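## Task

Find the box whose top shows the letter A and place only that box inside the tote near the door, fully within its rim. All other boxes must remain on their desks. The robot must not tip over or finish leaning. It counts only if the box stays there without the robot holding it.

## Robot and tools

Robot: a simulated Hello Robot Stretch 3 with one arm. It has a two-wheeled base (0.33 m long, 0.34 m wide), a lift that slides up a mast, and a telescoping arm pointing out of the robot's RIGHT side, ending in a wrist (yaw, pitch, roll) and a gripper. The base cannot move sideways, so the gripper is carried forward or back by driving. Spinning in place pivots about the point between the wheels, 0.05 m behind the front edge; a retracted arm with folded wrist sweeps a 0.28 m radius, and an unfolded level wrist reaches farther. Objects may occasionally get nudged by something else.

Frames: the base frame has its origin on the floor between the drive wheels, x forward, y left, z up; hand_pose is reported in it, at the point where closed fingertips meet. The odometry frame is the base frame at the scene's start; heading is positive to the left, -3.142 to 3.142.

Cameras: head_camera and nav_camera on the head (aimed with head_pan_rad, head_tilt_rad) and wrist_camera on the gripper. Each execute_actions result carries one image per camera, taken when the call finishes. An empty actions list just returns the current view and state.

execute_actions takes actions, a list run in order. Each action is an object with robot, steps (1 to 450 control steps at 30 per second, default 1) and optionally until. {"steps": n} alone waits. robot holds one command, a list of up to 8 commands run one after another, or {"stop": true}, which brakes everything and clears the queue. A command may contain:
- base: exactly one of translate_m (metres, relative offset from where the base is when this command begins, forward positive, absolute value up to 1) or rotate_rad (radians, relative turn, counter-clockwise/left positive, absolute value up to 3.2).
- joints: absolute target positions by name; unnamed joints keep their goals. lift_m 0 to 1.1 (arm height); arm_m 0 to 0.52 (extension); wrist_yaw_rad -1.345 to 4.42 (0 along the arm, positive toward the front, 3.0 folded over the base); wrist_pitch_rad -1.57 to 0.451 (0 level, negative tips fingers down); wrist_roll_rad -2.911 to 2.911 (0 fingers side by side); gripper_m -0.089 to 0.179 (larger is wider; actual fingertip gap is 0.007 m smaller when nearly shut, 0.025 m smaller when wide, zero below 0.007); head_pan_rad -3.953 to 1.73 (0 forward, positive left, -1.57 looks along the arm); head_tilt_rad -1.53 to 0.419 (negative down).
- contact_limits: {"arm_m": effort percent 1 to 100}, the effort at which the arm motion halts; lower is gentler, too low halts immediately; lasts until the next arm_m command.
- pause_s: inside a list only, seconds to wait, at most 15.
Any invalid value rejects the whole call and nothing runs. A new command overrides at once; leftover queue items are dropped. Queue items advance when the previous one ends "done" (or "off_target" for base or gripper).

until ends an action early once all its conditions hold. {"robot": {"status": "ended"}} waits until nothing is moving and no queue runs. Fields can also be compared, e.g. {"lift_m": [">", 0.3]} or {"base_status": ["!=", "moving"]}; {"any": {"status": "ended"}} fires when the first motion ends.

zoom_image: camera (head_camera, nav_camera, wrist_camera) and region [x0, y0, x1, y1] in pixels from the image's top-left, at most 504 by 504; returns a sharper crop.

finished_scene: scene (1 or 2). Irreversible; reports success and gives the next task. Wait until all motion has ended before calling it.

Results: base_status shows progress as (translate_m done of goal); joint_goals, joint_status, measured_speeds, refusals, queue, queue_left. Statuses: moving, done, off_target (blocked short of goal, still pushing), contact_stop (arm or lift hit something and went slack), time_out, stopped, not_commanded, torque_fault (a wrist servo shut off about 10 s, limp, goals refused). Lines starting refused:, dropped:, replaced: explain failures. robot.on_its_own reports goals the robot changed, slack or off joints, motors straining at rest, and base_tilt leaning 3 degrees or more. lidar_m: 12 distances in 30-degree sectors from straight ahead, counter-clockwise (4th left, 7th behind, 10th right), in a plane 0.17 m up. wrist_depth_mm and head_depth_mm: 7x7 grids of median depth. motor_effort: percent, with peak in brackets; readings carry fixed bias and noise.

Gripping: command gripper_m below the object's width to hold; to release, go at least 0.02 above where the pads touched. Neither the reading nor "done" proves a grasp; check images.

Speed: fast driving (0.30 m/s, 1.9 rad/s) only with lift_m under 0.30, arm_m under 0.03 and wrist_yaw_rad above 2.54; otherwise 0.10 m/s and 0.63 rad/s.

Avoid: folding or unfolding the wrist outside lift_m 0.32 to 0.95 with pitch -0.4 and roll near 0 (may strike the robot); after folding, lift may go down to 0.25. With yaw below -0.4 keep pitch at -0.5 or lower. Pushing against something solid with the gripper above about 0.45 m can tip the robot, especially a second push after a contact_stop. Do not drive while holding or pressing on something fixed, and avoid snagging furniture, above all reversing. If tilting, reverse the last move in small steps, pull the gripper free, and lower lift_m to about 0.2 if needed. Drops, slams and hard pushes are penalised.

Each tool is called by a JSON object that holds its "op" and its "data".

## Session

I'll start by looking at the scene.

{"op": "execute_actions", "data": {"actions": []}}

Scene clock: 0.00 s.
robot.base_odometry: x=+0.000 y=+0.000 heading=+0.000 (m, m, rad; robot's odometry frame)
robot.turned_by_wheels: +0.000 (rad since the last result)
robot.turned_by_imu: +0.000 (rad since the last result)
robot.base_tilt: forward=+0.1 right=-1.9 (deg)
robot.lidar_m: 1.03 0.97 0.86 0.86 1.02 1.86 2.16 1.00 0.89 0.89 1.05 0.94
robot.head_depth_mm: 1518 1511 1493 1484 1467 1083 810 / 1580 1571 1551 1541 1522 1070 1460 / 1634 1622 1604 1588 1568 1047 1519 / 1678 1685 1664 1650 1630 1038 1575 / 1747 1751 1730 1720 1683 1023 1638 / 1555 1575 1596 1617 1616 1007 1243 / 1300 1310 1319 1334 1344 1070 1373
robot.base_status: not_commanded
robot.joint_positions: lift_m=+0.543 arm_m=+0.001 wrist_yaw_rad=+3.027 wrist_pitch_rad=-0.625 wrist_roll_rad=-0.013 gripper_m=+0.037 head_pan_rad=+0.012 head_tilt_rad=-0.019
robot.joint_goals: lift_m=+0.543 arm_m=+0.001 wrist_yaw_rad=+3.027 wrist_pitch_rad=-0.625 wrist_roll_rad=-0.013 gripper_m=+0.037 head_pan_rad=+0.012 head_tilt_rad=-0.019
robot.joint_status: lift_m=not_commanded arm_m=not_commanded wrist_yaw_rad=not_commanded wrist_pitch_rad=not_commanded wrist_roll_rad=not_commanded gripper_m=not_commanded head_pan_rad=not_commanded head_tilt_rad=not_commanded
robot.measured_speeds: translate_m=+0.000 rotate_rad=+0.000 lift_m=+0.000 arm_m=+0.000 wrist_yaw_rad=+0.000 wrist_pitch_rad=+0.000 wrist_roll_rad=+0.000 head_pan_rad=+0.000 head_tilt_rad=+0.000
robot: refusals=0 queue=idle queue_left=0
robot.motor_effort: left_wheel=+0 right_wheel=+0 lift_m=+24 arm_m=+0 wrist_yaw_rad=+1 wrist_pitch_rad=+6 wrist_roll_rad=+0 gripper_m=+0 head_pan_rad=+0 head_tilt_rad=+2 (%)
robot.hand_pose: x=+0.0009 y=+0.0465 z=+0.5119 quat_wxyz=(+0.255, +0.679, +0.181, +0.664) (m; robot's base frame)
robot.wrist_depth_mm: - - 921 868 834 788 741 / - - - 974 926 905 835 / - - - - - 953 914 / 896 874 876 914 891 904 886 / 769 773 771 762 796 779 772 / 682 699 697 676 651 706 677 / 624 619 - - 625 615 601
pictures: head_camera (sideways: a quarter turn clockwise sets it upright), nav_camera (sideways: a quarter turn counterclockwise sets it upright), wrist_camera
Images, in order (width x height): head_camera 896x504, nav_camera 672x504, wrist_camera 644x364.

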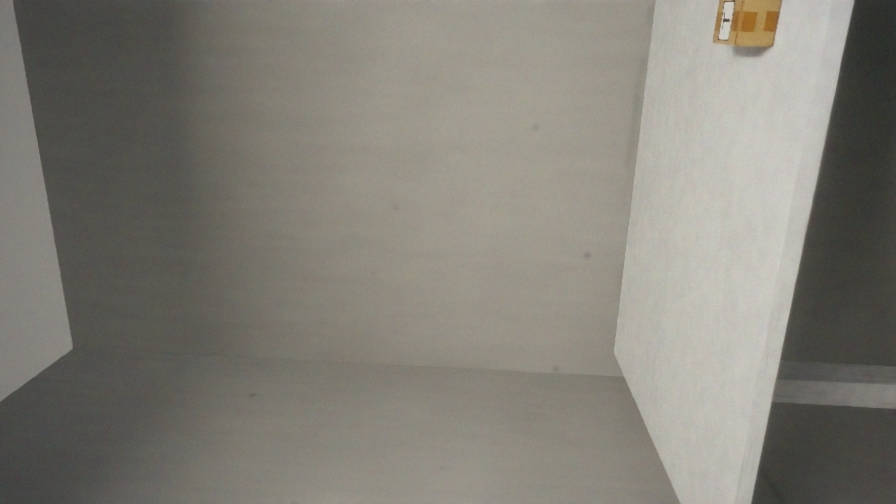

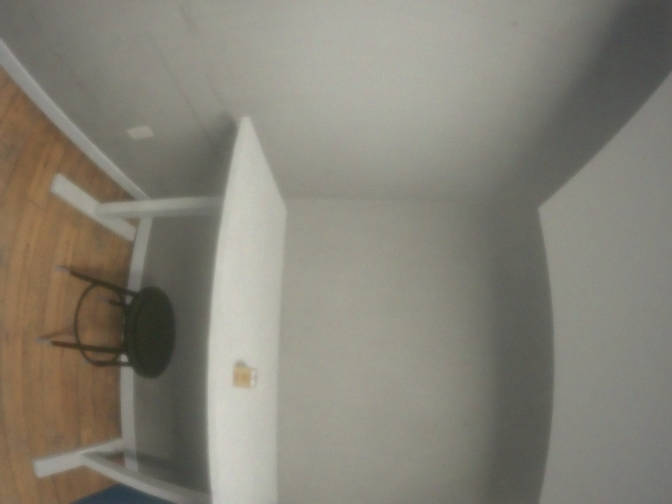

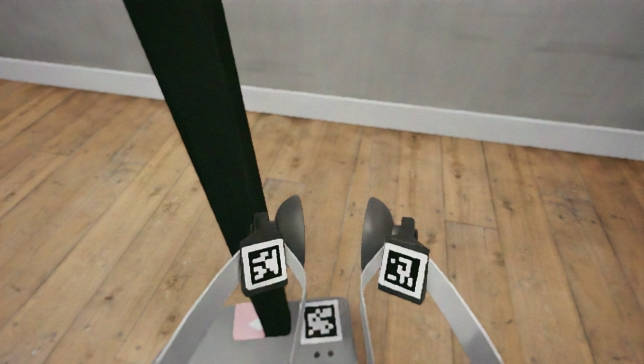

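{"op": "zoom_image", "data": {"camera": "head_camera", "region": [680, 0, 820, 80]}}

{"op": "execute_actions", "data": {"actions": [{"robot": {"joints": {"head_pan_rad": -0.9, "head_tilt_rad": -0.5}}, "steps": 150, "until": {"robot": {"status": "ended"}}}]}}

Region (680, 0, 820, 80) of head_camera's 896x504 image, scaled by 3.600, with more detail than that image has; it fills the top 288 rows of this view, and the rest is white.

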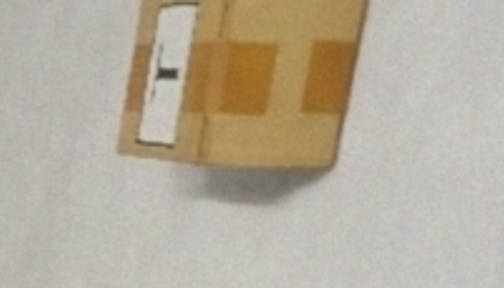

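Scene clock: 2.97 s.
robot.base_odometry: x=+0.000 y=+0.000 heading=+0.000 (m, m, rad; robot's odometry frame)
robot.turned_by_wheels: +0.000 (rad since the last result)
robot.turned_by_imu: +0.001 (rad since the last result)
robot.base_tilt: forward=+0.1 right=-2.0 (deg)
robot.lidar_m: 1.03 0.97 0.86 0.86 1.01 1.85 2.16 1.00 0.88 0.89 1.05 0.94
robot.head_depth_mm: 946 992 1034 1092 1153 1216 1270 / 1057 1113 1173 1242 1319 1418 1360 / 1195 1264 1319 1425 1551 1596 1361 / 1374 1470 1489 1664 1878 1674 1355 / 1507 1612 1476 1407 1672 1644 1347 / 1425 1526 1448 1017 1928 1648 1344 / 1351 1442 1424 998 1806 1638 1341
robot.base_status: not_commanded
robot.joint_positions: lift_m=+0.543 arm_m=+0.001 wrist_yaw_rad=+3.027 wrist_pitch_rad=-0.625 wrist_roll_rad=-0.013 gripper_m=+0.037 head_pan_rad=-0.893 head_tilt_rad=-0.494
robot.joint_goals: lift_m=+0.543 arm_m=+0.001 wrist_yaw_rad=+3.027 wrist_pitch_rad=-0.625 wrist_roll_rad=-0.013 gripper_m=+0.037 head_pan_rad=-0.900 head_tilt_rad=-0.500
robot.joint_status: lift_m=not_commanded arm_m=not_commanded wrist_yaw_rad=not_commanded wrist_pitch_rad=not_commanded wrist_roll_rad=not_commanded gripper_m=not_commanded head_pan_rad=done head_tilt_rad=done
robot.measured_speeds: translate_m=+0.000 rotate_rad=+0.000 lift_m=+0.000 arm_m=+0.000 wrist_yaw_rad=+0.000 wrist_pitch_rad=+0.000 wrist_roll_rad=+0.000 head_pan_rad=+0.000 head_tilt_rad=+0.000
robot: refusals=0 queue=done queue_left=0
robot.motor_effort: left_wheel=-1(0) right_wheel=+1(1) lift_m=+23(23) arm_m=+0(0) wrist_yaw_rad=+1(1) wrist_pitch_rad=+6(6) wrist_roll_rad=+0(0) gripper_m=+0(0) head_pan_rad=-3(31) head_tilt_rad=-4(34) (%)
robot.hand_pose: x=+0.0009 y=+0.0465 z=+0.5119 quat_wxyz=(+0.255, +0.679, +0.181, +0.664) (m; robot's base frame)
robot.wrist_depth_mm: - - 899 867 820 784 729 / - - - - 936 866 829 / - - - - - 990 937 / 888 903 885 890 882 893 897 / 770 778 792 778 801 789 778 / 689 692 690 680 669 688 691 / 624 626 - - 614 610 621
pictures: head_camera (sideways: a quarter turn clockwise sets it upright), nav_camera (sideways: a quarter turn counterclockwise sets it upright), wrist_camera
Images, in order (width x height): head_camera 896x504, nav_camera 672x504, wrist_camera 644x364.

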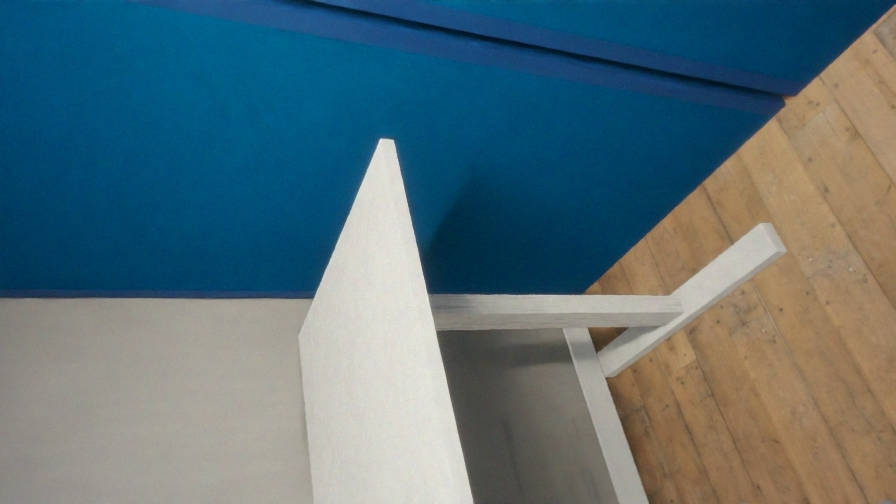

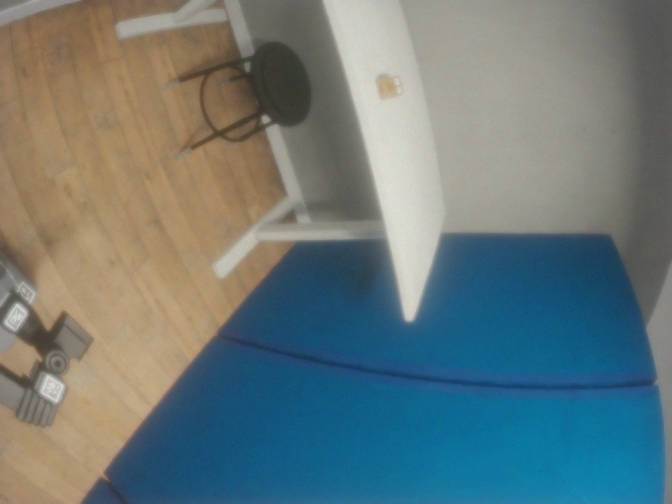

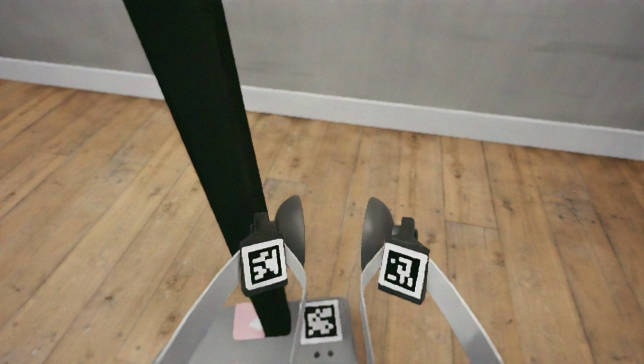

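{"op": "execute_actions", "data": {"actions": [{"robot": {"joints": {"head_pan_rad": -2.9, "head_tilt_rad": -0.4}}, "steps": 150, "until": {"robot": {"status": "ended"}}}]}}

Scene clock: 5.40 s.
robot.base_odometry: x=+0.000 y=+0.000 heading=+0.000 (m, m, rad; robot's odometry frame)
robot.turned_by_wheels: +0.000 (rad since the last result)
robot.turned_by_imu: +0.000 (rad since the last result)
robot.base_tilt: forward=+0.1 right=-2.0 (deg)
robot.lidar_m: 1.03 0.97 0.86 0.86 1.02 1.85 2.16 1.00 0.88 0.89 1.05 0.94
robot.head_depth_mm: 1879 1963 2087 2216 2286 1852 1467 / 1989 2091 2204 2351 2390 1847 1452 / 2086 2230 2350 2498 2511 1836 1441 / 2247 2385 2523 2688 2458 1821 1441 / 1209 1280 1367 1470 1586 1682 1430 / 1065 1122 1191 1260 1350 1445 1429 / 951 996 1047 1108 1174 1245 1306
robot.base_status: not_commanded
robot.joint_positions: lift_m=+0.543 arm_m=+0.001 wrist_yaw_rad=+3.027 wrist_pitch_rad=-0.625 wrist_roll_rad=-0.013 gripper_m=+0.037 head_pan_rad=-2.893 head_tilt_rad=-0.409
robot.joint_goals: lift_m=+0.543 arm_m=+0.001 wrist_yaw_rad=+3.027 wrist_pitch_rad=-0.625 wrist_roll_rad=-0.013 gripper_m=+0.037 head_pan_rad=-2.900 head_tilt_rad=-0.400
robot.joint_status: lift_m=not_commanded arm_m=not_commanded wrist_yaw_rad=not_commanded wrist_pitch_rad=not_commanded wrist_roll_rad=not_commanded gripper_m=not_commanded head_pan_rad=done head_tilt_rad=done
robot.measured_speeds: translate_m=+0.000 rotate_rad=+0.000 lift_m=+0.000 arm_m=+0.000 wrist_yaw_rad=+0.000 wrist_pitch_rad=+0.000 wrist_roll_rad=+0.000 head_pan_rad=+0.000 head_tilt_rad=+0.000
robot: refusals=0 queue=done queue_left=0
robot.motor_effort: left_wheel=-1(0) right_wheel=+0(0) lift_m=+24(23) arm_m=+0(0) wrist_yaw_rad=+1(1) wrist_pitch_rad=+5(5) wrist_roll_rad=+0(0) gripper_m=+0(0) head_pan_rad=-2(32) head_tilt_rad=+5(19) (%)
robot.hand_pose: x=+0.0009 y=+0.0465 z=+0.5119 quat_wxyz=(+0.255, +0.679, +0.181, +0.664) (m; robot's base frame)
robot.wrist_depth_mm: - - 919 884 822 779 739 / - - - 978 905 877 823 / - - - - - 960 918 / 891 900 894 896 879 877 898 / 785 791 807 779 783 773 766 / 696 703 694 696 672 687 679 / 614 615 - - 612 613 614
pictures: head_camera (sideways: a quarter turn clockwise sets it upright), nav_camera (sideways: a quarter turn counterclockwise sets it upright), wrist_camera
Images, in order (width x height): head_camera 896x504, nav_camera 672x504, wrist_camera 644x364.

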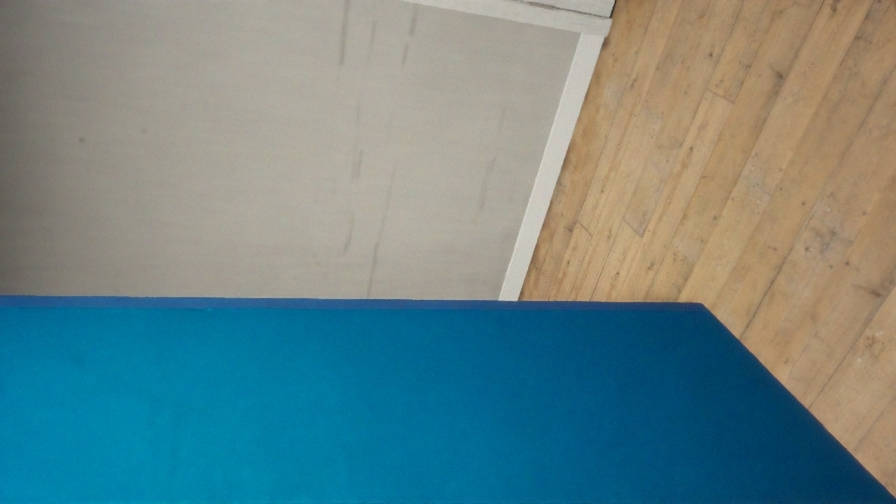

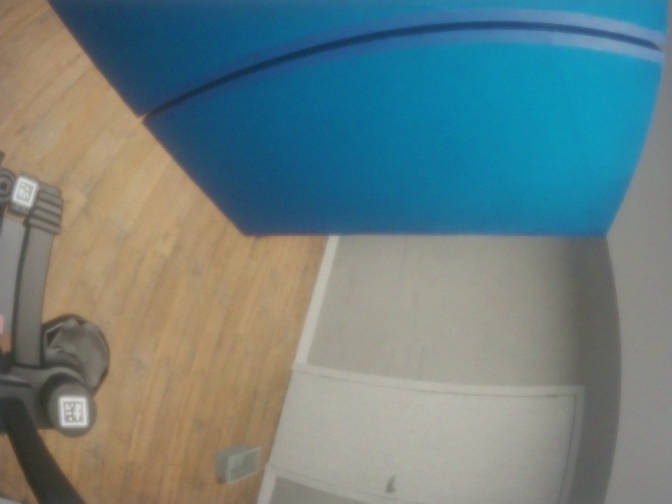

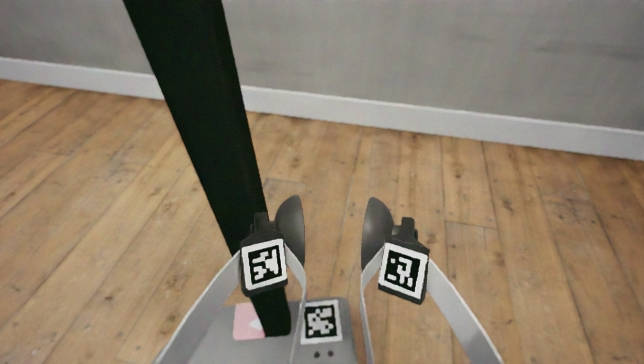

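{"op": "execute_actions", "data": {"actions": [{"robot": {"joints": {"head_pan_rad": -3.5, "head_tilt_rad": -0.85}}, "steps": 150, "until": {"robot": {"status": "ended"}}}]}}

Scene clock: 7.63 s.
robot.base_odometry: x=+0.000 y=+0.000 heading=+0.000 (m, m, rad; robot's odometry frame)
robot.turned_by_wheels: +0.000 (rad since the last result)
robot.turned_by_imu: +0.000 (rad since the last result)
robot.base_tilt: forward=+0.1 right=-2.0 (deg)
robot.lidar_m: 1.03 0.97 0.86 0.86 1.01 1.86 2.16 1.00 0.89 0.89 1.05 0.94
robot.head_depth_mm: 1913 2132 2180 1859 1539 1309 - / 1885 2178 2328 1856 1533 1314 - / 1882 2134 2329 1849 1536 1358 - / 1872 2134 2314 1838 1532 1360 - / 1870 2126 2307 1834 1522 1332 - / 1863 2155 2300 1832 1513 1299 1138 / 1890 2136 2298 1818 1515 1296 1134
robot.base_status: not_commanded
robot.joint_positions: lift_m=+0.543 arm_m=+0.001 wrist_yaw_rad=+3.027 wrist_pitch_rad=-0.625 wrist_roll_rad=-0.013 gripper_m=+0.037 head_pan_rad=-3.493 head_tilt_rad=-0.839
robot.joint_goals: lift_m=+0.543 arm_m=+0.001 wrist_yaw_rad=+3.027 wrist_pitch_rad=-0.625 wrist_roll_rad=-0.013 gripper_m=+0.037 head_pan_rad=-3.500 head_tilt_rad=-0.850
robot.joint_status: lift_m=not_commanded arm_m=not_commanded wrist_yaw_rad=not_commanded wrist_pitch_rad=not_commanded wrist_roll_rad=not_commanded gripper_m=not_commanded head_pan_rad=done head_tilt_rad=done
robot.measured_speeds: translate_m=+0.000 rotate_rad=+0.000 lift_m=+0.000 arm_m=+0.000 wrist_yaw_rad=+0.000 wrist_pitch_rad=+0.000 wrist_roll_rad=+0.000 head_pan_rad=+0.000 head_tilt_rad=+0.000
robot: refusals=0 queue=done queue_left=0
robot.motor_effort: left_wheel=+0(0) right_wheel=+0(0) lift_m=+23(24) arm_m=+0(0) wrist_yaw_rad=+0(0) wrist_pitch_rad=+5(5) wrist_roll_rad=+1(0) gripper_m=+0(0) head_pan_rad=-2(25) head_tilt_rad=-6(39) (%)
robot.hand_pose: x=+0.0009 y=+0.0465 z=+0.5119 quat_wxyz=(+0.255, +0.679, +0.181, +0.664) (m; robot's base frame)
robot.wrist_depth_mm: - - 896 883 839 777 734 / - - - 993 925 892 853 / - - - - - 971 896 / 900 889 880 918 848 901 894 / 803 774 781 782 791 769 766 / 686 688 682 681 672 678 683 / 614 618 - - 610 606 603
pictures: head_camera (sideways: a quarter turn clockwise sets it upright), nav_camera (sideways: a quarter turn counterclockwise sets it upright), wrist_camera
Images, in order (width x height): head_camera 896x504, nav_camera 672x504, wrist_camera 644x364.

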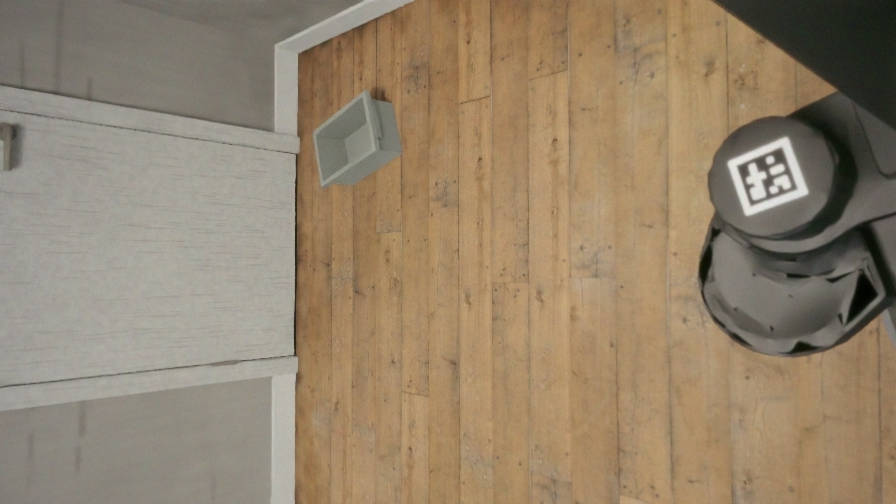

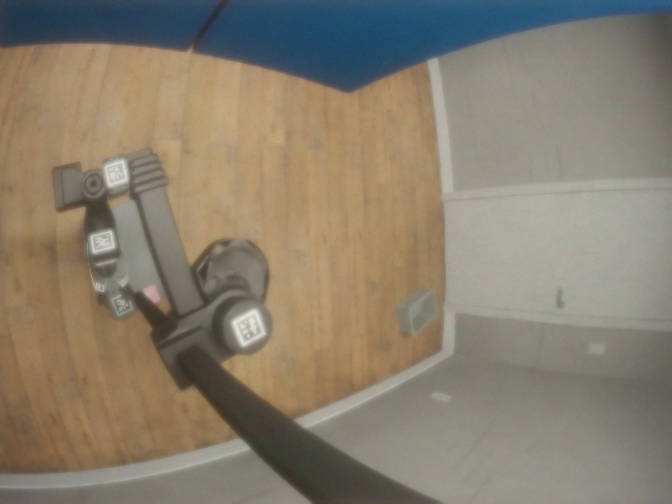

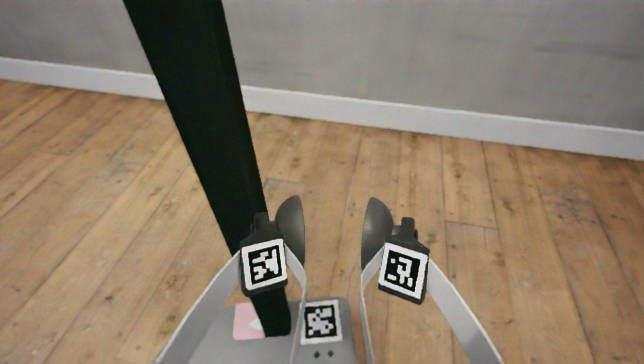

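{"op": "execute_actions", "data": {"actions": [{"robot": [{"joints": {"lift_m": 0.285, "wrist_pitch_rad": -0.4, "head_pan_rad": -2.2, "head_tilt_rad": -0.5}}, {"base": {"translate_m": -1.0}}, {"base": {"translate_m": -0.7}}], "steps": 450, "until": {"robot": {"status": "ended"}}}]}}

Scene clock: 28.43 s.
robot.base_odometry: x=-1.700 y=+0.000 heading=+0.000 (m, m, rad; robot's odometry frame)
robot.turned_by_wheels: +0.000 (rad since the last result)
robot.turned_by_imu: +0.005 (rad since the last result)
robot.base_tilt: forward=+0.0 right=-2.0 (deg)
robot.lidar_m: 2.55 1.55 1.37 0.99 0.59 0.53 0.55 0.65 1.19 0.79 0.57 0.81
robot.head_depth_mm: 789 813 842 871 902 935 974 / 940 978 1014 1053 1101 1152 1200 / 1162 1213 1276 1343 1423 1490 1343 / 1504 1582 1686 1839 1940 1645 1337 / 2178 2399 2612 2667 2132 1644 1332 / 2900 3085 3350 2999 2109 1630 1333 / 2799 2999 3241 2980 2100 1624 1323
robot.base_status: done (translate_m -0.7000 of -0.7000)
robot.joint_positions: lift_m=+0.285 arm_m=+0.001 wrist_yaw_rad=+3.027 wrist_pitch_rad=-0.417 wrist_roll_rad=-0.013 gripper_m=+0.037 head_pan_rad=-2.207 head_tilt_rad=-0.507
robot.joint_goals: lift_m=+0.285 arm_m=+0.001 wrist_yaw_rad=+3.027 wrist_pitch_rad=-0.400 wrist_roll_rad=-0.013 gripper_m=+0.037 head_pan_rad=-2.200 head_tilt_rad=-0.500
robot.joint_status: lift_m=done arm_m=not_commanded wrist_yaw_rad=not_commanded wrist_pitch_rad=done wrist_roll_rad=not_commanded gripper_m=not_commanded head_pan_rad=done head_tilt_rad=done
robot.measured_speeds: translate_m=+0.000 rotate_rad=+0.000 lift_m=+0.000 arm_m=+0.000 wrist_yaw_rad=+0.000 wrist_pitch_rad=+0.000 wrist_roll_rad=+0.000 head_pan_rad=+0.000 head_tilt_rad=+0.000
robot: refusals=0 queue=done queue_left=0
robot.motor_effort: left_wheel=-1(9) right_wheel=+1(7) lift_m=+19(22) arm_m=+0(0) wrist_yaw_rad=+1(1) wrist_pitch_rad=+8(6) wrist_roll_rad=+1(0) gripper_m=-1(0) head_pan_rad=+2(33) head_tilt_rad=+4(30) (%)
robot.hand_pose: x=+0.0043 y=+0.0772 z=+0.2981 quat_wxyz=(+0.185, +0.694, +0.108, +0.687) (m; robot's base frame)
robot.wrist_depth_mm: 494 567 - - - - - / 504 609 - - - - - / 507 643 970 916 900 931 930 / 522 654 747 722 748 717 727 / 539 578 - 596 619 605 598 / 492 514 - - 479 498 499 / 442 - - - 429 437 432
pictures: head_camera (sideways: a quarter turn clockwise sets it upright), nav_camera (sideways: a quarter turn counterclockwise sets it upright), wrist_camera
Images, in order (width x height): head_camera 896x504, nav_camera 672x504, wrist_camera 644x364.

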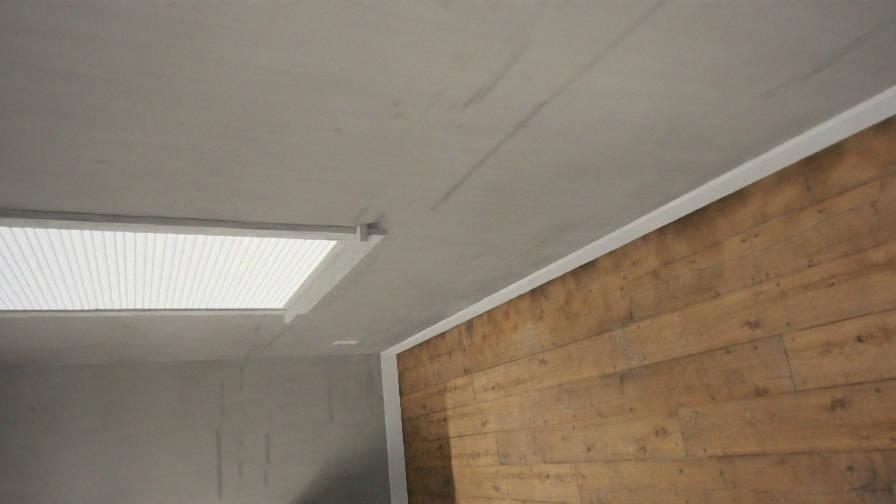

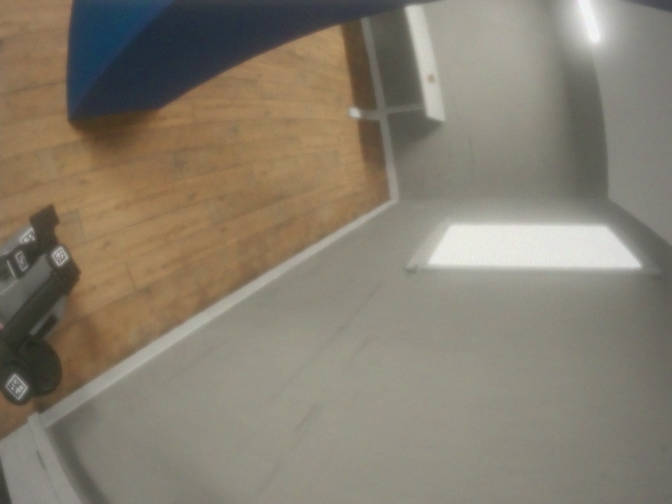

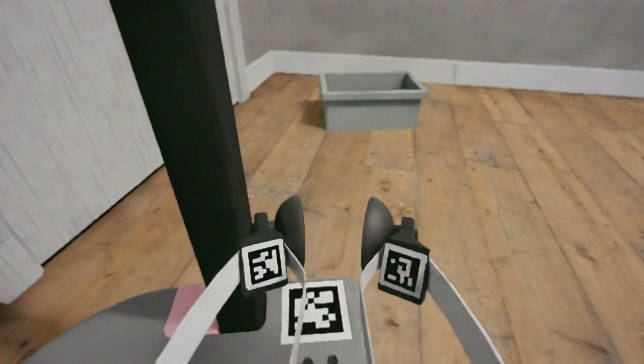

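{"op": "execute_actions", "data": {"actions": [{"robot": [{"base": {"rotate_rad": -1.92}, "joints": {"head_pan_rad": 0.5, "head_tilt_rad": -0.4}}, {"base": {"translate_m": 1.0}}], "steps": 450, "until": {"robot": {"status": "ended"}}}]}}

Scene clock: 37.83 s.
robot.base_odometry: x=-2.042 y=-0.940 heading=-1.920 (m, m, rad; robot's odometry frame)
robot.turned_by_wheels: -1.920 (rad since the last result)
robot.turned_by_imu: -1.889 (rad since the last result)
robot.base_tilt: forward=+0.1 right=-2.0 (deg)
robot.lidar_m: 1.74 2.01 3.11 1.35 0.56 0.63 2.34 0.75 0.54 0.51 0.52 0.70
robot.head_depth_mm: 2028 2132 2250 2372 2448 1865 1461 / 2121 2252 2351 2125 2334 1837 1461 / 2229 2350 2495 2300 2499 1828 1451 / 2337 2503 2600 2807 2496 1833 1454 / 2477 2626 2762 3021 2467 1813 1442 / 2601 2782 2903 2765 2468 1807 1429 / 2775 2949 3163 3389 2437 1791 1427
robot.base_status: done (translate_m +1.0000 of +1.0000)
robot.joint_positions: lift_m=+0.285 arm_m=+0.001 wrist_yaw_rad=+3.027 wrist_pitch_rad=-0.417 wrist_roll_rad=-0.013 gripper_m=+0.037 head_pan_rad=+0.493 head_tilt_rad=-0.408
robot.joint_goals: lift_m=+0.285 arm_m=+0.001 wrist_yaw_rad=+3.027 wrist_pitch_rad=-0.400 wrist_roll_rad=-0.013 gripper_m=+0.037 head_pan_rad=+0.500 head_tilt_rad=-0.400
robot.joint_status: lift_m=done arm_m=not_commanded wrist_yaw_rad=not_commanded wrist_pitch_rad=done wrist_roll_rad=not_commanded gripper_m=not_commanded head_pan_rad=done head_tilt_rad=done
robot.measured_speeds: translate_m=+0.000 rotate_rad=+0.000 lift_m=+0.000 arm_m=+0.000 wrist_yaw_rad=+0.000 wrist_pitch_rad=+0.000 wrist_roll_rad=+0.000 head_pan_rad=+0.000 head_tilt_rad=+0.000
robot: refusals=0 queue=done queue_left=0
robot.motor_effort: left_wheel=+2(14) right_wheel=-3(9) lift_m=+19(18) arm_m=+0(0) wrist_yaw_rad=+0(1) wrist_pitch_rad=+8(8) wrist_roll_rad=+0(1) gripper_m=-1(0) head_pan_rad=+2(33) head_tilt_rad=+4(20) (%)
robot.hand_pose: x=+0.0043 y=+0.0771 z=+0.2981 quat_wxyz=(+0.185, +0.694, +0.108, +0.687) (m; robot's base frame)
robot.wrist_depth_mm: 416 418 - - - - - / 447 447 - - - - - / 501 504 950 957 948 943 940 / 542 562 716 733 734 731 732 / 577 593 - 590 615 589 600 / 500 506 - - 481 497 503 / 442 - - - 434 433 437
pictures: head_camera (sideways: a quarter turn clockwise sets it upright), nav_camera (sideways: a quarter turn counterclockwise sets it upright), wrist_camera
Images, in order (width x height): head_camera 896x504, nav_camera 672x504, wrist_camera 644x364.

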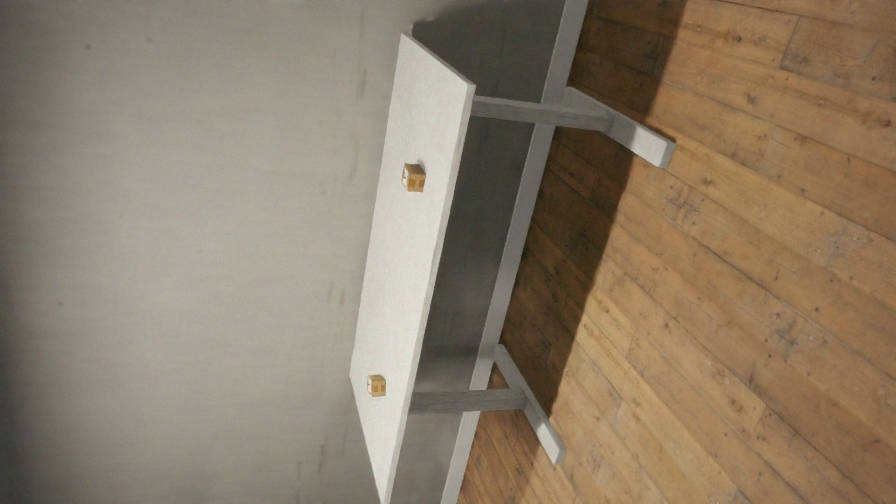

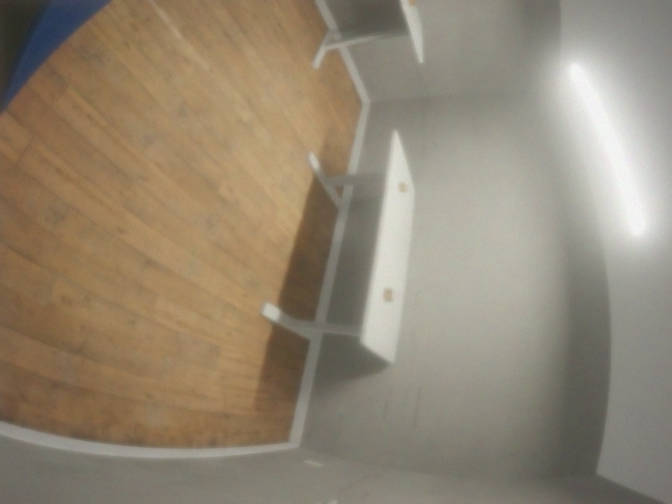

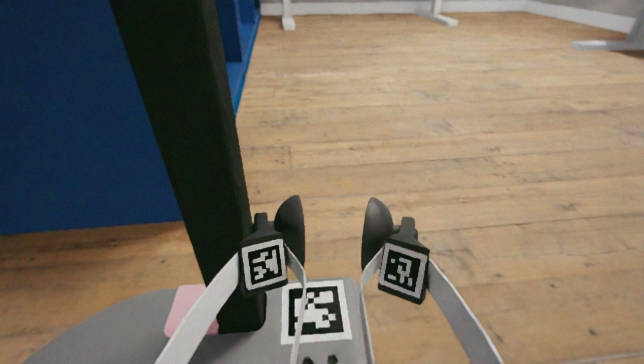

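{"op": "zoom_image", "data": {"camera": "head_camera", "region": [385, 150, 445, 205]}}

{"op": "zoom_image", "data": {"camera": "head_camera", "region": [350, 360, 405, 410]}}

Region (385, 150, 445, 205) of head_camera's 896x504 image, scaled by 8.400, with more detail than that image has; it fills the top 462 rows of this view, and the rest is white.

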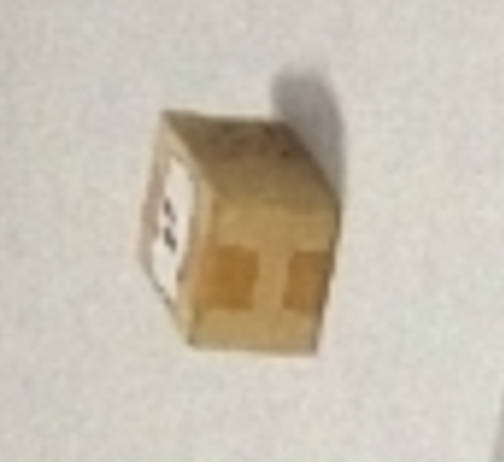

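Region (350, 360, 405, 410) of head_camera's 896x504 image, scaled by 9.164, with more detail than that image has; it fills the top 458 rows of this view, and the rest is white.

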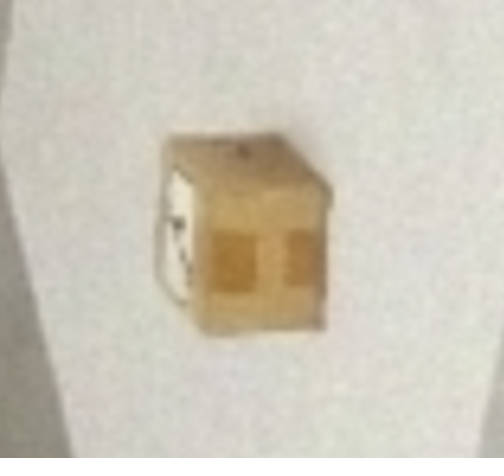

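{"op": "execute_actions", "data": {"actions": [{"robot": [{"base": {"rotate_rad": 0.83}, "joints": {"head_pan_rad": -0.8, "head_tilt_rad": -0.55}}, {"base": {"translate_m": 1.0}}, {"base": {"translate_m": 0.45}}], "steps": 450, "until": {"robot": {"status": "ended"}}}]}}

Scene clock: 62.97 s.
robot.base_odometry: x=-1.371 y=-2.225 heading=-1.090 (m, m, rad; robot's odometry frame)
robot.turned_by_wheels: +0.830 (rad since the last result)
robot.turned_by_imu: +0.817 (rad since the last result)
robot.base_tilt: forward=+0.1 right=-2.0 (deg)
robot.lidar_m: 1.13 1.80 2.02 1.73 1.66 1.32 1.79 1.54 1.55 1.09 1.39 1.38
robot.head_depth_mm: 1145 1241 1366 1277 913 1465 1321 / 1141 1245 1362 1266 912 1469 1320 / 1145 1243 1365 1263 907 1459 1318 / 1144 1248 1369 1256 902 1459 1302 / 1151 1249 1367 1244 894 1484 1304 / 1150 1255 1370 1225 891 1490 1304 / 1154 1247 1382 1219 888 1487 1296
robot.base_status: done (translate_m +0.4500 of +0.4500)
robot.joint_positions: lift_m=+0.285 arm_m=+0.001 wrist_yaw_rad=+3.027 wrist_pitch_rad=-0.417 wrist_roll_rad=-0.013 gripper_m=+0.037 head_pan_rad=-0.793 head_tilt_rad=-0.544
robot.joint_goals: lift_m=+0.285 arm_m=+0.001 wrist_yaw_rad=+3.027 wrist_pitch_rad=-0.400 wrist_roll_rad=-0.013 gripper_m=+0.037 head_pan_rad=-0.800 head_tilt_rad=-0.550
robot.joint_status: lift_m=done arm_m=not_commanded wrist_yaw_rad=not_commanded wrist_pitch_rad=done wrist_roll_rad=not_commanded gripper_m=not_commanded head_pan_rad=done head_tilt_rad=done
robot.measured_speeds: translate_m=+0.000 rotate_rad=+0.000 lift_m=+0.000 arm_m=+0.000 wrist_yaw_rad=+0.000 wrist_pitch_rad=+0.000 wrist_roll_rad=+0.000 head_pan_rad=+0.000 head_tilt_rad=+0.000
robot: refusals=0 queue=done queue_left=0
robot.motor_effort: left_wheel=-2(11) right_wheel=+2(10) lift_m=+19(18) arm_m=+0(0) wrist_yaw_rad=+1(0) wrist_pitch_rad=+8(8) wrist_roll_rad=+0(0) gripper_m=+0(0) head_pan_rad=-2(32) head_tilt_rad=-4(18) (%)
robot.hand_pose: x=+0.0043 y=+0.0771 z=+0.2981 quat_wxyz=(+0.185, +0.694, +0.108, +0.687) (m; robot's base frame)
robot.wrist_depth_mm: - 977 - - - - - / - - - - - - - / 901 935 941 953 945 963 948 / 725 723 747 743 735 744 729 / 590 600 - 586 604 601 593 / 495 513 - - 486 504 502 / 439 - - - 429 431 434
pictures: head_camera (sideways: a quarter turn clockwise sets it upright), nav_camera (sideways: a quarter turn counterclockwise sets it upright), wrist_camera
Images, in order (width x height): head_camera 896x504, nav_camera 672x504, wrist_camera 644x364.

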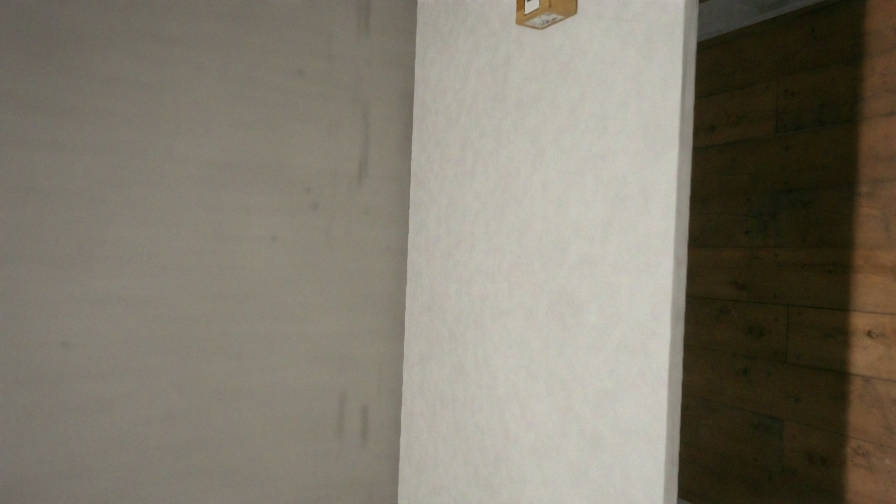

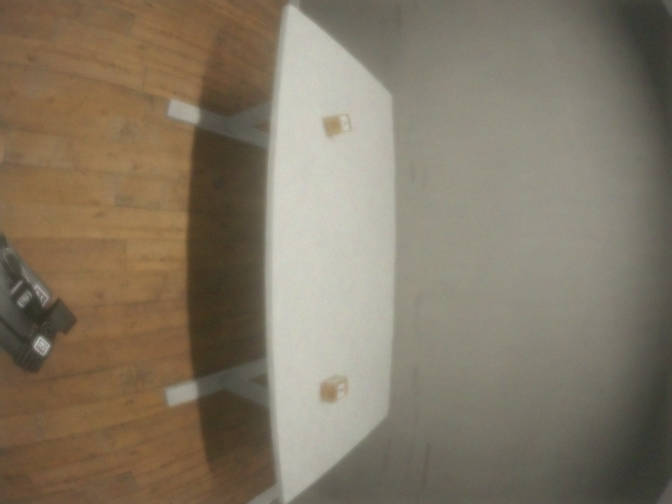

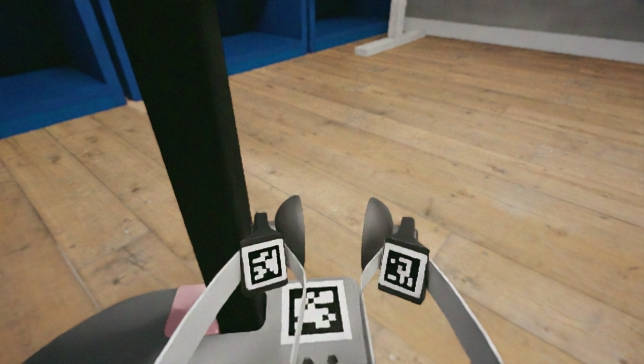

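{"op": "zoom_image", "data": {"camera": "nav_camera", "region": [310, 100, 370, 150]}}

{"op": "zoom_image", "data": {"camera": "nav_camera", "region": [305, 365, 365, 415]}}

Region (310, 100, 370, 150) of nav_camera's 672x504 image, scaled by 8.400, with more detail than that image has.

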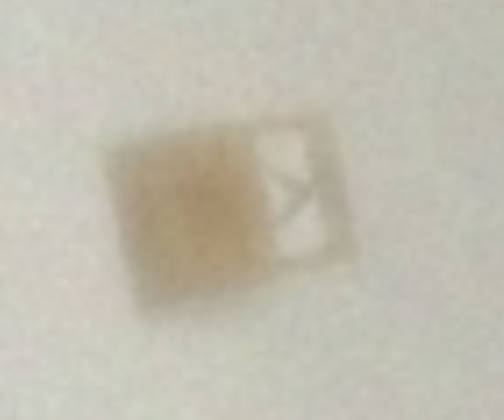

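Region (305, 365, 365, 415) of nav_camera's 672x504 image, scaled by 8.400, with more detail than that image has.

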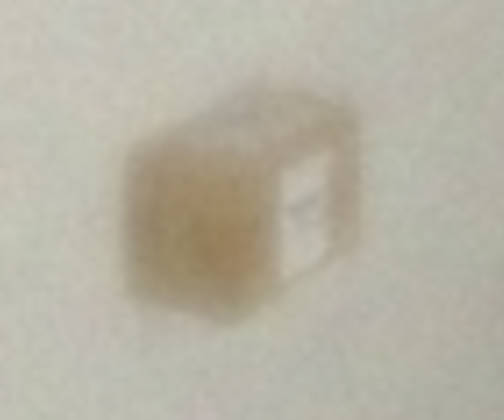

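{"op": "execute_actions", "data": {"actions": [{"robot": [{"base": {"translate_m": 0.3}, "joints": {"head_pan_rad": -1.2, "head_tilt_rad": -0.8}}, {"base": {"rotate_rad": 0.785}, "joints": {"lift_m": 0.9}}], "steps": 450, "until": {"robot": {"status": "ended"}}}]}}

Scene clock: 85.13 s.
robot.base_odometry: x=-1.233 y=-2.491 heading=-0.305 (m, m, rad; robot's odometry frame)
robot.turned_by_wheels: +0.785 (rad since the last result)
robot.turned_by_imu: +0.776 (rad since the last result)
robot.base_tilt: forward=+0.1 right=-2.0 (deg)
robot.lidar_m: 1.57 1.95 1.75 1.42 1.94 1.82 1.76 1.06 1.11 1.17 0.84 1.66
robot.head_depth_mm: 950 1059 1119 863 702 - - / 987 1105 1115 860 700 - - / 1028 1156 1109 833 707 - 1139 / 1071 1211 1102 807 693 1347 1156 / 1117 1270 1098 849 731 1325 1160 / 1172 1339 1470 847 752 1329 1153 / 1225 1411 1664 844 1494 1324 1152
robot.base_status: done (rotate_rad +0.7849 of +0.7850)
robot.joint_positions: lift_m=+0.900 arm_m=+0.001 wrist_yaw_rad=+3.027 wrist_pitch_rad=-0.417 wrist_roll_rad=-0.013 gripper_m=+0.037 head_pan_rad=-1.193 head_tilt_rad=-0.791
robot.joint_goals: lift_m=+0.900 arm_m=+0.001 wrist_yaw_rad=+3.027 wrist_pitch_rad=-0.400 wrist_roll_rad=-0.013 gripper_m=+0.037 head_pan_rad=-1.200 head_tilt_rad=-0.800
robot.joint_status: lift_m=done arm_m=not_commanded wrist_yaw_rad=not_commanded wrist_pitch_rad=done wrist_roll_rad=not_commanded gripper_m=not_commanded head_pan_rad=done head_tilt_rad=done
robot.measured_speeds: translate_m=+0.000 rotate_rad=+0.000 lift_m=+0.000 arm_m=+0.000 wrist_yaw_rad=+0.000 wrist_pitch_rad=+0.000 wrist_roll_rad=+0.000 head_pan_rad=+0.000 head_tilt_rad=+0.000
robot: refusals=0 queue=done queue_left=0
robot.motor_effort: left_wheel=-3(11) right_wheel=+3(11) lift_m=+28(29) arm_m=+0(0) wrist_yaw_rad=+1(1) wrist_pitch_rad=+8(8) wrist_roll_rad=+0(0) gripper_m=+0(0) head_pan_rad=-2(19) head_tilt_rad=-6(29) (%)
robot.hand_pose: x=+0.0043 y=+0.0772 z=+0.9127 quat_wxyz=(+0.185, +0.694, +0.108, +0.687) (m; robot's base frame)
robot.wrist_depth_mm: - - - - - - - / - - - - - - - / - - - - - - - / - - - - - - - / - - - - - - - / - - - - - - - / - - - - - - -
pictures: head_camera (sideways: a quarter turn clockwise sets it upright), nav_camera (sideways: a quarter turn counterclockwise sets it upright), wrist_camera
Images, in order (width x height): head_camera 896x504, nav_camera 672x504, wrist_camera 644x364.

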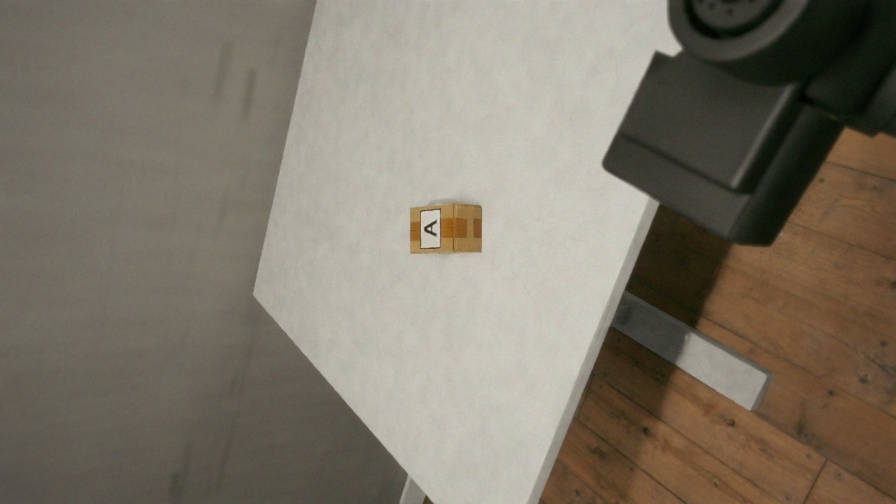

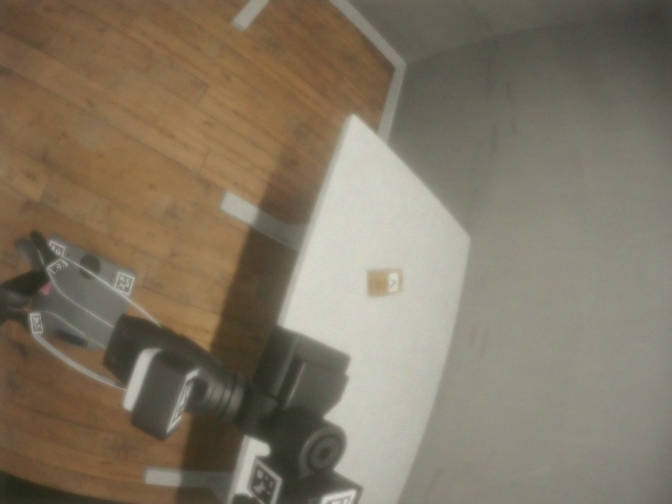

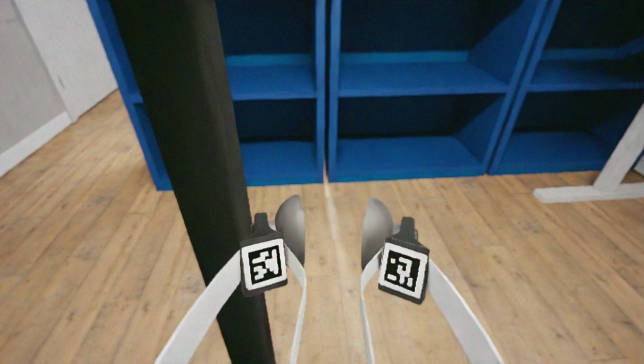

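{"op": "zoom_image", "data": {"camera": "head_camera", "region": [395, 185, 495, 270]}}

Region (395, 185, 495, 270) of head_camera's 896x504 image, scaled by 5.040, with more detail than that image has; it fills the top 428 rows of this view, and the rest is white.

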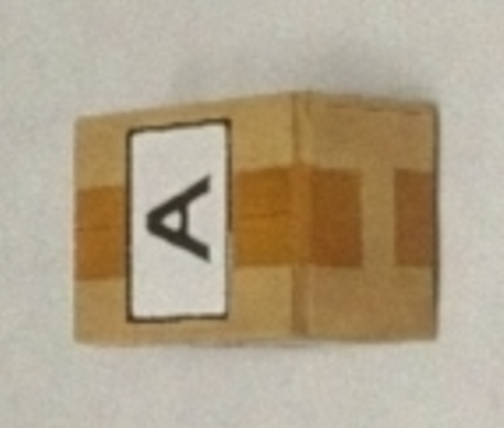

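{"op": "execute_actions", "data": {"actions": [{"robot": {"base": {"rotate_rad": 0.42}, "joints": {"wrist_yaw_rad": 0.0, "wrist_roll_rad": 0.0, "lift_m": 0.93, "head_pan_rad": -1.57, "head_tilt_rad": -0.8}}, "steps": 300, "until": {"robot": {"wrist_yaw_rad": ["<", 1.2]}}}, {"robot": {"joints": {"wrist_pitch_rad": -1.2, "gripper_m": 0.13, "arm_m": 0.33}}, "steps": 300, "until": {"robot": {"status": "ended"}}}]}}

Scene clock: 106.17 s.
robot.base_odometry: x=-1.233 y=-2.491 heading=+0.115 (m, m, rad; robot's odometry frame)
robot.turned_by_wheels: +0.420 (rad since the last result)
robot.turned_by_imu: +0.416 (rad since the last result)
robot.base_tilt: forward=+0.0 right=-1.9 (deg)
robot.lidar_m: 1.95 1.75 1.42 1.61 1.89 1.76 1.78 1.06 1.17 0.83 1.51 1.57
robot.head_depth_mm: 958 1033 - 849 701 620 1165 / 1002 1074 1025 860 701 1264 1162 / 1049 1139 - 805 699 1304 1164 / 1099 1244 1099 824 716 1333 1155 / 1151 1315 1097 847 731 1306 1160 / 1214 1393 1573 847 1459 1334 1155 / 1289 1484 1755 842 1527 1331 1147
robot.base_status: done (rotate_rad +0.4199 of +0.4200)
robot.joint_positions: lift_m=+0.930 arm_m=+0.330 wrist_yaw_rad=+0.000 wrist_pitch_rad=-1.203 wrist_roll_rad=-0.002 gripper_m=+0.130 head_pan_rad=-1.563 head_tilt_rad=-0.791
robot.joint_goals: lift_m=+0.930 arm_m=+0.330 wrist_yaw_rad=+0.000 wrist_pitch_rad=-1.200 wrist_roll_rad=+0.000 gripper_m=+0.130 head_pan_rad=-1.570 head_tilt_rad=-0.800
robot.joint_status: lift_m=done arm_m=done wrist_yaw_rad=done wrist_pitch_rad=done wrist_roll_rad=done gripper_m=done head_pan_rad=done head_tilt_rad=done
robot.measured_speeds: translate_m=+0.000 rotate_rad=+0.000 lift_m=+0.000 arm_m=+0.000 wrist_yaw_rad=+0.000 wrist_pitch_rad=+0.000 wrist_roll_rad=+0.000 head_pan_rad=+0.000 head_tilt_rad=+0.000
robot: refusals=0 queue=done queue_left=0
robot.motor_effort: left_wheel=-3(7) right_wheel=+2(8) lift_m=+28(29) arm_m=+4(3) wrist_yaw_rad=+0(2) wrist_pitch_rad=+1(9) wrist_roll_rad=+1(4) gripper_m=+0(82) head_pan_rad=-2(19) head_tilt_rad=-6(6) (%)
robot.hand_pose: x=-0.0216 y=-0.5444 z=+0.8207 quat_wxyz=(+0.584, +0.401, -0.582, -0.400) (m; robot's base frame)
robot.wrist_depth_mm: 314 309 304 302 300 299 292 / 299 300 299 292 287 287 285 / 291 292 287 285 280 280 275 / 285 281 280 276 276 273 270 / 278 275 272 268 267 265 264 / 931 269 266 264 261 - 256 / 943 927 259 253 253 252 249
pictures: head_camera (sideways: a quarter turn clockwise sets it upright), nav_camera (sideways: a quarter turn counterclockwise sets it upright), wrist_camera
Images, in order (width x height): head_camera 896x504, nav_camera 672x504, wrist_camera 644x364.

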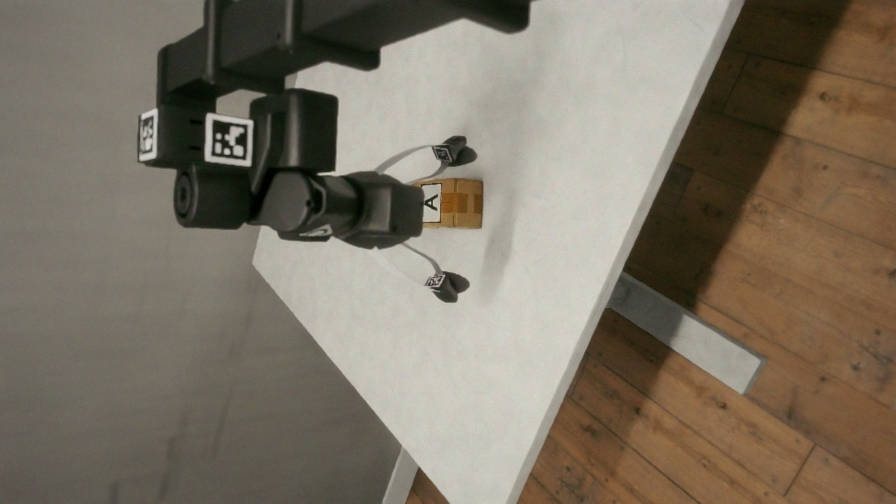

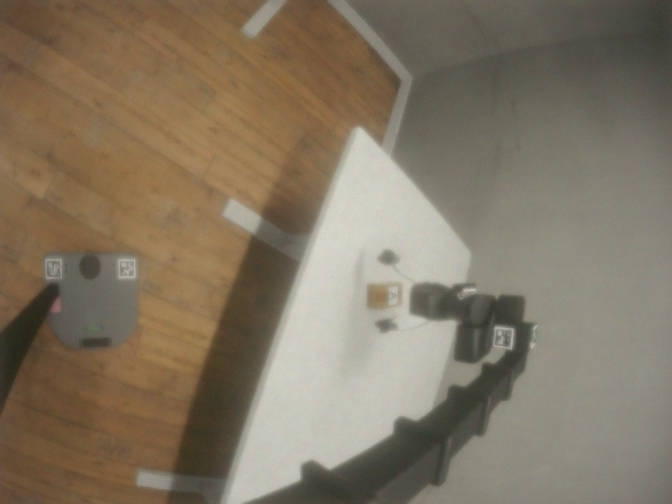

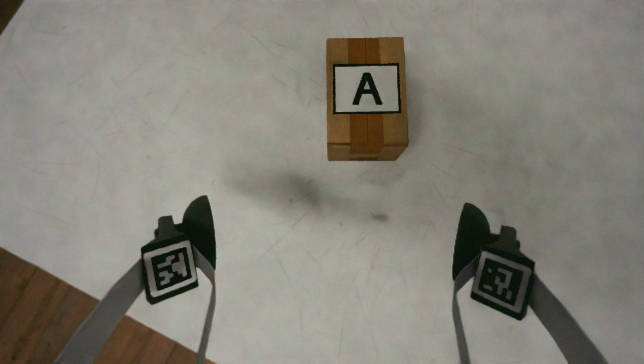

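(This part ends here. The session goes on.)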